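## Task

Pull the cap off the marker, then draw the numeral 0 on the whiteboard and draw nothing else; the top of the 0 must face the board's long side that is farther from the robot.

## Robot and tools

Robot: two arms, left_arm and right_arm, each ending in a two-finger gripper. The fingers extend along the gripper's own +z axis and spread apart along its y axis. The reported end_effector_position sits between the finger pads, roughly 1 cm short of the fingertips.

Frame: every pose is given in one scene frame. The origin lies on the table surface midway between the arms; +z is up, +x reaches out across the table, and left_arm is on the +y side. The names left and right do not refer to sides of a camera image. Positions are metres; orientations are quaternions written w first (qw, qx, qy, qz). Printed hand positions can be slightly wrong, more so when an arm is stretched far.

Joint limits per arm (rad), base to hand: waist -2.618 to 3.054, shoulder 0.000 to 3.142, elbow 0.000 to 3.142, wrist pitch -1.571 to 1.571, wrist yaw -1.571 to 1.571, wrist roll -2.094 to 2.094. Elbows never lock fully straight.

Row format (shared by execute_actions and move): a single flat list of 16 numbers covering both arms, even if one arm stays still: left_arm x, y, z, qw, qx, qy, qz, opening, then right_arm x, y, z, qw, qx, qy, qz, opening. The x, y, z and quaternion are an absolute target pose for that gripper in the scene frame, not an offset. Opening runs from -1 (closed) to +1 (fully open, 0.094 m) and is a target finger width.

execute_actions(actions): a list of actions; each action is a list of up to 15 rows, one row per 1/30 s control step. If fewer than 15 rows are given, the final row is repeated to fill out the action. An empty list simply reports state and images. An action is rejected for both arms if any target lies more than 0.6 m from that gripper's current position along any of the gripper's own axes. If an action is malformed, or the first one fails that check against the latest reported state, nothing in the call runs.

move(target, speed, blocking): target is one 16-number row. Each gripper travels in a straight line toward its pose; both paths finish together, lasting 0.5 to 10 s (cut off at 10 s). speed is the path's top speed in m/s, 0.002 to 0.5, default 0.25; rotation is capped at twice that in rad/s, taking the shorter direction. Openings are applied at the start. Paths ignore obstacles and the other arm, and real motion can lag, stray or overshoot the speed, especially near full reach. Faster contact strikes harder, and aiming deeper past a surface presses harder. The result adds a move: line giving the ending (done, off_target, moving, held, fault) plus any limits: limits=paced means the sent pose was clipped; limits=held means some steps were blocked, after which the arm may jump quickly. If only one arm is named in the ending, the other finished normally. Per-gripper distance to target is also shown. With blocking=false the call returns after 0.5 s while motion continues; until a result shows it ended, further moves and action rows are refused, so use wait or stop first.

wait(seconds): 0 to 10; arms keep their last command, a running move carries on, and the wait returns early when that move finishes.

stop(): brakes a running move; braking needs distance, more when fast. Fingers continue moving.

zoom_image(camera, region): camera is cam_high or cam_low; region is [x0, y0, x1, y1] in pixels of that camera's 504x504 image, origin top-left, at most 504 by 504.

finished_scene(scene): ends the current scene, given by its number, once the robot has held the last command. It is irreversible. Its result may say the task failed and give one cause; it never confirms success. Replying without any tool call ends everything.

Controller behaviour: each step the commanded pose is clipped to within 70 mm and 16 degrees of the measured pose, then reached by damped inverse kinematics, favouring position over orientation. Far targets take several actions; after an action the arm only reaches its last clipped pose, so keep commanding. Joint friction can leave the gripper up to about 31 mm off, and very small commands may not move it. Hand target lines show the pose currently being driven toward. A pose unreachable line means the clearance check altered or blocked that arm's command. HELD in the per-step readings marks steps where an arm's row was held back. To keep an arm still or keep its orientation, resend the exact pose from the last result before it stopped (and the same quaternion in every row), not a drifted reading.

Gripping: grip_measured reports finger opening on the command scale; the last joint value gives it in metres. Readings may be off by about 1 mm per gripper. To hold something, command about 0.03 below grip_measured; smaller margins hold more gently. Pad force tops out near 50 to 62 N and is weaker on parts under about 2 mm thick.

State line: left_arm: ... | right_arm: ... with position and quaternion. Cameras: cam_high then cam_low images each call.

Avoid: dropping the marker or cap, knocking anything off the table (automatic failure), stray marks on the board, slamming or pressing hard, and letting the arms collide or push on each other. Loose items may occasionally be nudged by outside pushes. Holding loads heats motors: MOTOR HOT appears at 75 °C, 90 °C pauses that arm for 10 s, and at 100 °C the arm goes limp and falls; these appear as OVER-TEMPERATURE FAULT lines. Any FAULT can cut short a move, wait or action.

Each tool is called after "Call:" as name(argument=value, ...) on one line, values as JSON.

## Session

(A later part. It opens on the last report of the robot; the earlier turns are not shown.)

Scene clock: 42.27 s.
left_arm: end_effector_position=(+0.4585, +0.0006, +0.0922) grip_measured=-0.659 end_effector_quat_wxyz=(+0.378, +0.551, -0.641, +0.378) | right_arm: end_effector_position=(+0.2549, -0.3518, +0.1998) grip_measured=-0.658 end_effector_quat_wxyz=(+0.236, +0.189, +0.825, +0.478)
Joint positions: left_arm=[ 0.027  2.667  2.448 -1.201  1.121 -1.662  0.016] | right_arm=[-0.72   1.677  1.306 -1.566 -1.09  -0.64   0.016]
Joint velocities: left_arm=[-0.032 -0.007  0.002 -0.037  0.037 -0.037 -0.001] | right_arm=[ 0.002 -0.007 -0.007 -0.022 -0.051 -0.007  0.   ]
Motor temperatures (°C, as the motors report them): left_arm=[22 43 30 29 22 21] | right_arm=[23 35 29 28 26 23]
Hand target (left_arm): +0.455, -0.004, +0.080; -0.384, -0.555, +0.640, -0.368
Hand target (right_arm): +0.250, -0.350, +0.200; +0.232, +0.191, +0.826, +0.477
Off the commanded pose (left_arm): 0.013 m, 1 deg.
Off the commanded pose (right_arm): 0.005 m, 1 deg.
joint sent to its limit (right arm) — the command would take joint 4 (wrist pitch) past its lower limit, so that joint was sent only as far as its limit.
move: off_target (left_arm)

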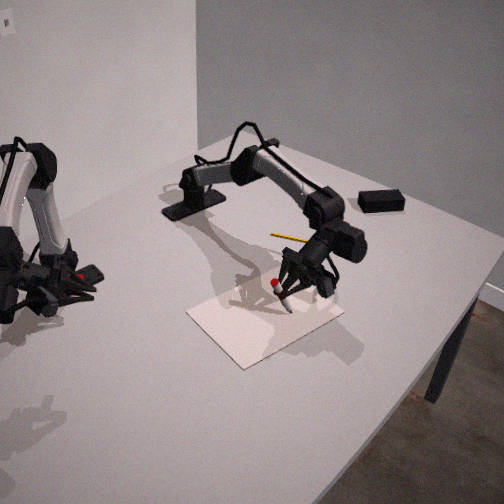

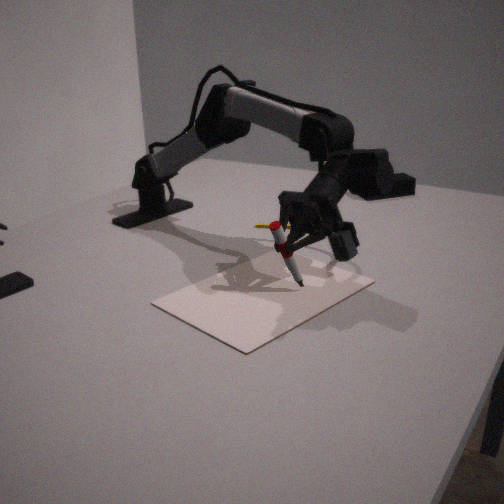

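Call:
execute_actions(actions=[[[0.456,-0.004,0.068,0.384,0.554,-0.639,0.368,-0.72,0.25,-0.35,0.2,0.23,0.19,0.826,0.478,-0.73]],[[0.456,-0.004,0.063,0.384,0.554,-0.639,0.368,-0.72,0.25,-0.35,0.2,0.23,0.19,0.826,0.478,-0.73]],[[0.453,0.017,0.063,0.384,0.554,-0.639,0.368,-0.72,0.25,-0.35,0.2,0.23,0.19,0.826,0.478,-0.73]],[[0.437,0.036,0.063,0.384,0.554,-0.639,0.368,-0.72,0.25,-0.35,0.2,0.23,0.19,0.826,0.478,-0.73]],[[0.41,0.049,0.063,0.384,0.554,-0.639,0.368,-0.72,0.25,-0.35,0.2,0.23,0.19,0.826,0.478,-0.73]],[[0.382,0.051,0.063,0.384,0.554,-0.639,0.368,-0.72,0.25,-0.35,0.2,0.23,0.19,0.826,0.478,-0.73]],[[0.359,0.042,0.063,0.384,0.554,-0.639,0.368,-0.72,0.25,-0.35,0.2,0.23,0.19,0.826,0.478,-0.73]],[[0.346,0.024,0.063,0.384,0.554,-0.639,0.368,-0.72,0.25,-0.35,0.2,0.23,0.19,0.826,0.478,-0.73]],[[0.35,0.002,0.063,0.384,0.554,-0.639,0.368,-0.72,0.25,-0.35,0.2,0.23,0.19,0.826,0.478,-0.73]],[[0.369,-0.017,0.063,0.384,0.554,-0.639,0.368,-0.72,0.25,-0.35,0.2,0.23,0.19,0.826,0.478,-0.73]],[[0.396,-0.029,0.063,0.384,0.554,-0.639,0.368,-0.72,0.25,-0.35,0.2,0.23,0.19,0.826,0.478,-0.73]],[[0.425,-0.031,0.063,0.384,0.554,-0.639,0.368,-0.72,0.25,-0.35,0.2,0.23,0.19,0.826,0.478,-0.73]],[[0.448,-0.022,0.063,0.384,0.554,-0.639,0.368,-0.72,0.25,-0.35,0.2,0.23,0.19,0.826,0.478,-0.73]],[[0.46,-0.004,0.063,0.384,0.554,-0.639,0.368,-0.72,0.25,-0.35,0.2,0.23,0.19,0.826,0.478,-0.73]],[[0.456,0.015,0.063,0.384,0.554,-0.639,0.368,-0.72,0.25,-0.35,0.2,0.23,0.19,0.826,0.478,-0.73]],[[0.455,0.015,0.13,0.384,0.554,-0.639,0.368,-0.72,0.25,-0.35,0.2,0.23,0.19,0.826,0.478,-0.73]],[[0.42,0.07,0.17,0.384,0.554,-0.639,0.368,-0.72,0.25,-0.35,0.2,0.23,0.19,0.826,0.478,-0.73]],[[0.39,0.12,0.19,0.384,0.554,-0.639,0.368,-0.72,0.25,-0.35,0.2,0.23,0.19,0.826,0.478,-0.73]]])

Call:
zoom_image(camera="cam_high", region=[160,220,360,380])

Scene clock: 52.23 s.
left_arm: end_effector_position=(+0.3950, +0.1223, +0.1925) grip_measured=-0.659 end_effector_quat_wxyz=(+0.348, +0.578, -0.619, +0.402) | right_arm: end_effector_position=(+0.2548, -0.3518, +0.1997) grip_measured=-0.658 end_effector_quat_wxyz=(+0.236, +0.189, +0.825, +0.478)
Joint positions: left_arm=[ 0.279  2.287  2.157 -1.579  1.117 -1.313  0.016] | right_arm=[-0.72   1.677  1.306 -1.566 -1.09  -0.64   0.016]
Joint velocities: left_arm=[-0.007  0.002 -0.046  0.007 -0.037  0.037  0.   ] | right_arm=[ 0.002  0.002 -0.002  0.007 -0.051 -0.066  0.001]
Motor temperatures (°C, as the motors report them): left_arm=[22 46 30 28 22 21] | right_arm=[23 35 29 28 26 23]
Hand target (left_arm): +0.390, +0.119, +0.191; +0.352, +0.576, -0.623, +0.396
Hand target (right_arm): +0.250, -0.350, +0.200; +0.231, +0.191, +0.826, +0.477
Off the commanded pose (left_arm): 0.006 m, 7 deg.
Off the commanded pose (right_arm): 0.005 m, 1 deg.
joint sent to its limit (left arm) — the command would take joint 4 (wrist pitch) past its lower limit, so that joint was sent only as far as its limit.
joint sent to its limit (right arm) — the command would take joint 4 (wrist pitch) past its lower limit, so that joint was sent only as far as its limit.
Step readings (end_effector_position; steps 1 to 15: 1st action; 16 to 30: 2nd action; 31 to 45: 3rd action; 46 to 60: 4th action; 61 to 75: 5th action; 76 to 90: 6th action; 91 to 105: 7th action; 106 to 120: 8th action; 121 to 135: 9th action; 136 to 150: 10th action; 151 to 165: 11th action; 166 to 180: 12th action; 181 to 195: 13th action):
0: left_arm (+0.4589, +0.0005, +0.0922) | right_arm (+0.2549, -0.3518, +0.1998)
1: left_arm (+0.4589, +0.0005, +0.0910) | right_arm (+0.2549, -0.3518, +0.1998)
2: left_arm (+0.4590, +0.0005, +0.0896) | right_arm (+0.2549, -0.3518, +0.1998)
4: left_arm (+0.4581, +0.0006, +0.0849) | right_arm (+0.2549, -0.3518, +0.1998)
8: left_arm (+0.4579, +0.0003, +0.0821) | right_arm (+0.2548, -0.3518, +0.1997)
15: left_arm (+0.4587, +0.0002, +0.0823) | right_arm (+0.2548, -0.3518, +0.1997)
16: left_arm (+0.4588, +0.0002, +0.0819) | right_arm (+0.2548, -0.3518, +0.1997)
17: left_arm (+0.4588, +0.0001, +0.0817) | right_arm (+0.2548, -0.3518, +0.1997)
19: left_arm (+0.4588, -0.0003, +0.0816) | right_arm (+0.2548, -0.3518, +0.1997)
23: left_arm (+0.4589, -0.0004, +0.0816) | right_arm (+0.2548, -0.3518, +0.1997)
30: left_arm (+0.4590, -0.0004, +0.0816) | right_arm (+0.2548, -0.3518, +0.1997)
31: left_arm (+0.4585, +0.0002, +0.0812) | right_arm (+0.2548, -0.3518, +0.1997)
32: left_arm (+0.4579, +0.0009, +0.0814) | right_arm (+0.2548, -0.3518, +0.1997)
34: left_arm (+0.4575, +0.0031, +0.0826) | right_arm (+0.2548, -0.3518, +0.1997)
38: left_arm (+0.4572, +0.0064, +0.0827) | right_arm (+0.2548, -0.3518, +0.1997)
45: left_arm (+0.4563, +0.0071, +0.0826) | right_arm (+0.2548, -0.3518, +0.1997)
46: left_arm (+0.4546, +0.0080, +0.0818) | right_arm (+0.2548, -0.3518, +0.1997)
47: left_arm (+0.4507, +0.0098, +0.0815) | right_arm (+0.2548, -0.3518, +0.1997)
49: left_arm (+0.4466, +0.0155, +0.0825) | right_arm (+0.2548, -0.3518, +0.1997)
53: left_arm (+0.4440, +0.0252, +0.0828) | right_arm (+0.2548, -0.3518, +0.1997)
60: left_arm (+0.4423, +0.0266, +0.0825) | right_arm (+0.2548, -0.3518, +0.1997)
61: left_arm (+0.4399, +0.0274, +0.0822) | right_arm (+0.2548, -0.3518, +0.1997)
62: left_arm (+0.4335, +0.0287, +0.0821) | right_arm (+0.2548, -0.3518, +0.1997)
64: left_arm (+0.4235, +0.0327, +0.0828) | right_arm (+0.2548, -0.3518, +0.1997)
68: left_arm (+0.4148, +0.0392, +0.0829) | right_arm (+0.2548, -0.3518, +0.1997)
75: left_arm (+0.4133, +0.0400, +0.0826) | right_arm (+0.2548, -0.3518, +0.1997)
76: left_arm (+0.4109, +0.0400, +0.0824) | right_arm (+0.2548, -0.3518, +0.1997)
77: left_arm (+0.4042, +0.0405, +0.0822) | right_arm (+0.2548, -0.3518, +0.1997)
79: left_arm (+0.3926, +0.0414, +0.0828) | right_arm (+0.2548, -0.3518, +0.1997)
83: left_arm (+0.3853, +0.0419, +0.0826) | right_arm (+0.2548, -0.3518, +0.1997)
90: left_arm (+0.3854, +0.0419, +0.0824) | right_arm (+0.2548, -0.3518, +0.1997)
91: left_arm (+0.3837, +0.0419, +0.0820) | right_arm (+0.2548, -0.3518, +0.1997)
92: left_arm (+0.3787, +0.0422, +0.0819) | right_arm (+0.2548, -0.3518, +0.1997)
94: left_arm (+0.3700, +0.0429, +0.0825) | right_arm (+0.2548, -0.3518, +0.1997)
98: left_arm (+0.3665, +0.0432, +0.0823) | right_arm (+0.2548, -0.3518, +0.1997)
105: left_arm (+0.3673, +0.0431, +0.0821) | right_arm (+0.2548, -0.3518, +0.1997)
106: left_arm (+0.3663, +0.0417, +0.0820) | right_arm (+0.2548, -0.3518, +0.1997)
107: left_arm (+0.3632, +0.0396, +0.0813) | right_arm (+0.2548, -0.3518, +0.1997)
109: left_arm (+0.3565, +0.0330, +0.0813) | right_arm (+0.2548, -0.3518, +0.1997)
113: left_arm (+0.3518, +0.0244, +0.0806) | right_arm (+0.2548, -0.3518, +0.1997)
120: left_arm (+0.3533, +0.0242, +0.0807) | right_arm (+0.2548, -0.3518, +0.1997)
121: left_arm (+0.3538, +0.0227, +0.0808) | right_arm (+0.2548, -0.3518, +0.1997)
122: left_arm (+0.3547, +0.0203, +0.0808) | right_arm (+0.2548, -0.3518, +0.1997)
124: left_arm (+0.3547, +0.0125, +0.0807) | right_arm (+0.2548, -0.3518, +0.1997)
128: left_arm (+0.3545, +0.0023, +0.0809) | right_arm (+0.2548, -0.3518, +0.1997)
135: left_arm (+0.3565, +0.0015, +0.0812) | right_arm (+0.2548, -0.3518, +0.1997)
136: left_arm (+0.3576, +0.0005, +0.0811) | right_arm (+0.2548, -0.3518, +0.1997)
137: left_arm (+0.3602, -0.0016, +0.0813) | right_arm (+0.2548, -0.3518, +0.1997)
139: left_arm (+0.3634, -0.0074, +0.0811) | right_arm (+0.2548, -0.3518, +0.1997)
143: left_arm (+0.3644, -0.0137, +0.0811) | right_arm (+0.2548, -0.3518, +0.1997)
150: left_arm (+0.3654, -0.0138, +0.0812) | right_arm (+0.2548, -0.3518, +0.1997)
151: left_arm (+0.3680, -0.0147, +0.0814) | right_arm (+0.2548, -0.3518, +0.1997)
152: left_arm (+0.3757, -0.0170, +0.0818) | right_arm (+0.2548, -0.3518, +0.1997)
154: left_arm (+0.3883, -0.0216, +0.0813) | right_arm (+0.2548, -0.3518, +0.1997)
158: left_arm (+0.3953, -0.0261, +0.0817) | right_arm (+0.2548, -0.3518, +0.1997)
165: left_arm (+0.3958, -0.0262, +0.0817) | right_arm (+0.2548, -0.3518, +0.1997)
166: left_arm (+0.3984, -0.0267, +0.0821) | right_arm (+0.2548, -0.3518, +0.1997)
167: left_arm (+0.4059, -0.0284, +0.0825) | right_arm (+0.2548, -0.3518, +0.1997)
169: left_arm (+0.4184, -0.0311, +0.0815) | right_arm (+0.2548, -0.3518, +0.1997)
173: left_arm (+0.4256, -0.0327, +0.0821) | right_arm (+0.2548, -0.3518, +0.1997)
180: left_arm (+0.4256, -0.0326, +0.0823) | right_arm (+0.2548, -0.3518, +0.1997)
181: left_arm (+0.4273, -0.0326, +0.0825) | right_arm (+0.2548, -0.3518, +0.1997)
182: left_arm (+0.4326, -0.0332, +0.0827) | right_arm (+0.2548, -0.3518, +0.1997)
184: left_arm (+0.4415, -0.0326, +0.0820) | right_arm (+0.2548, -0.3518, +0.1997)
Lines left out of this list: 27.

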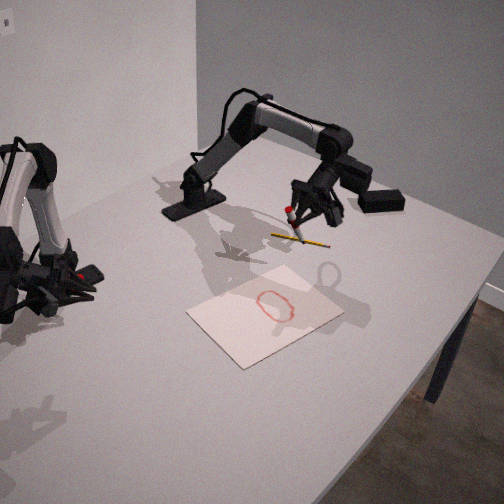

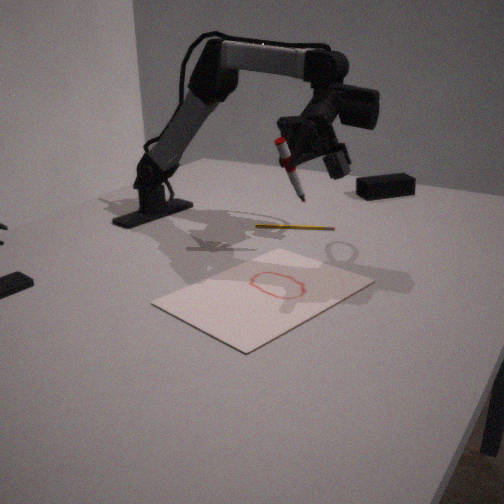

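Region (160, 220, 360, 380) of cam_high's 504x504 image, scaled by 2.520, with more detail than that image has; it fills the top 403 rows of this view, and the rest is white.

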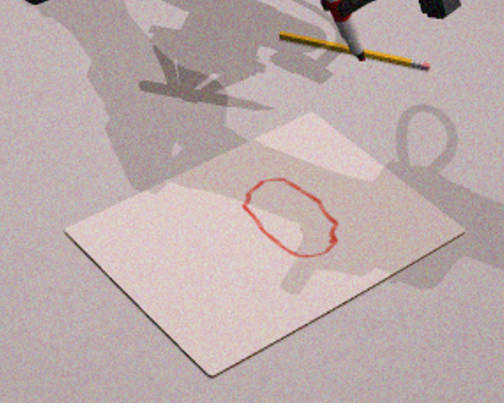

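Call:
finished_scene(scene=2)

The scene is finished.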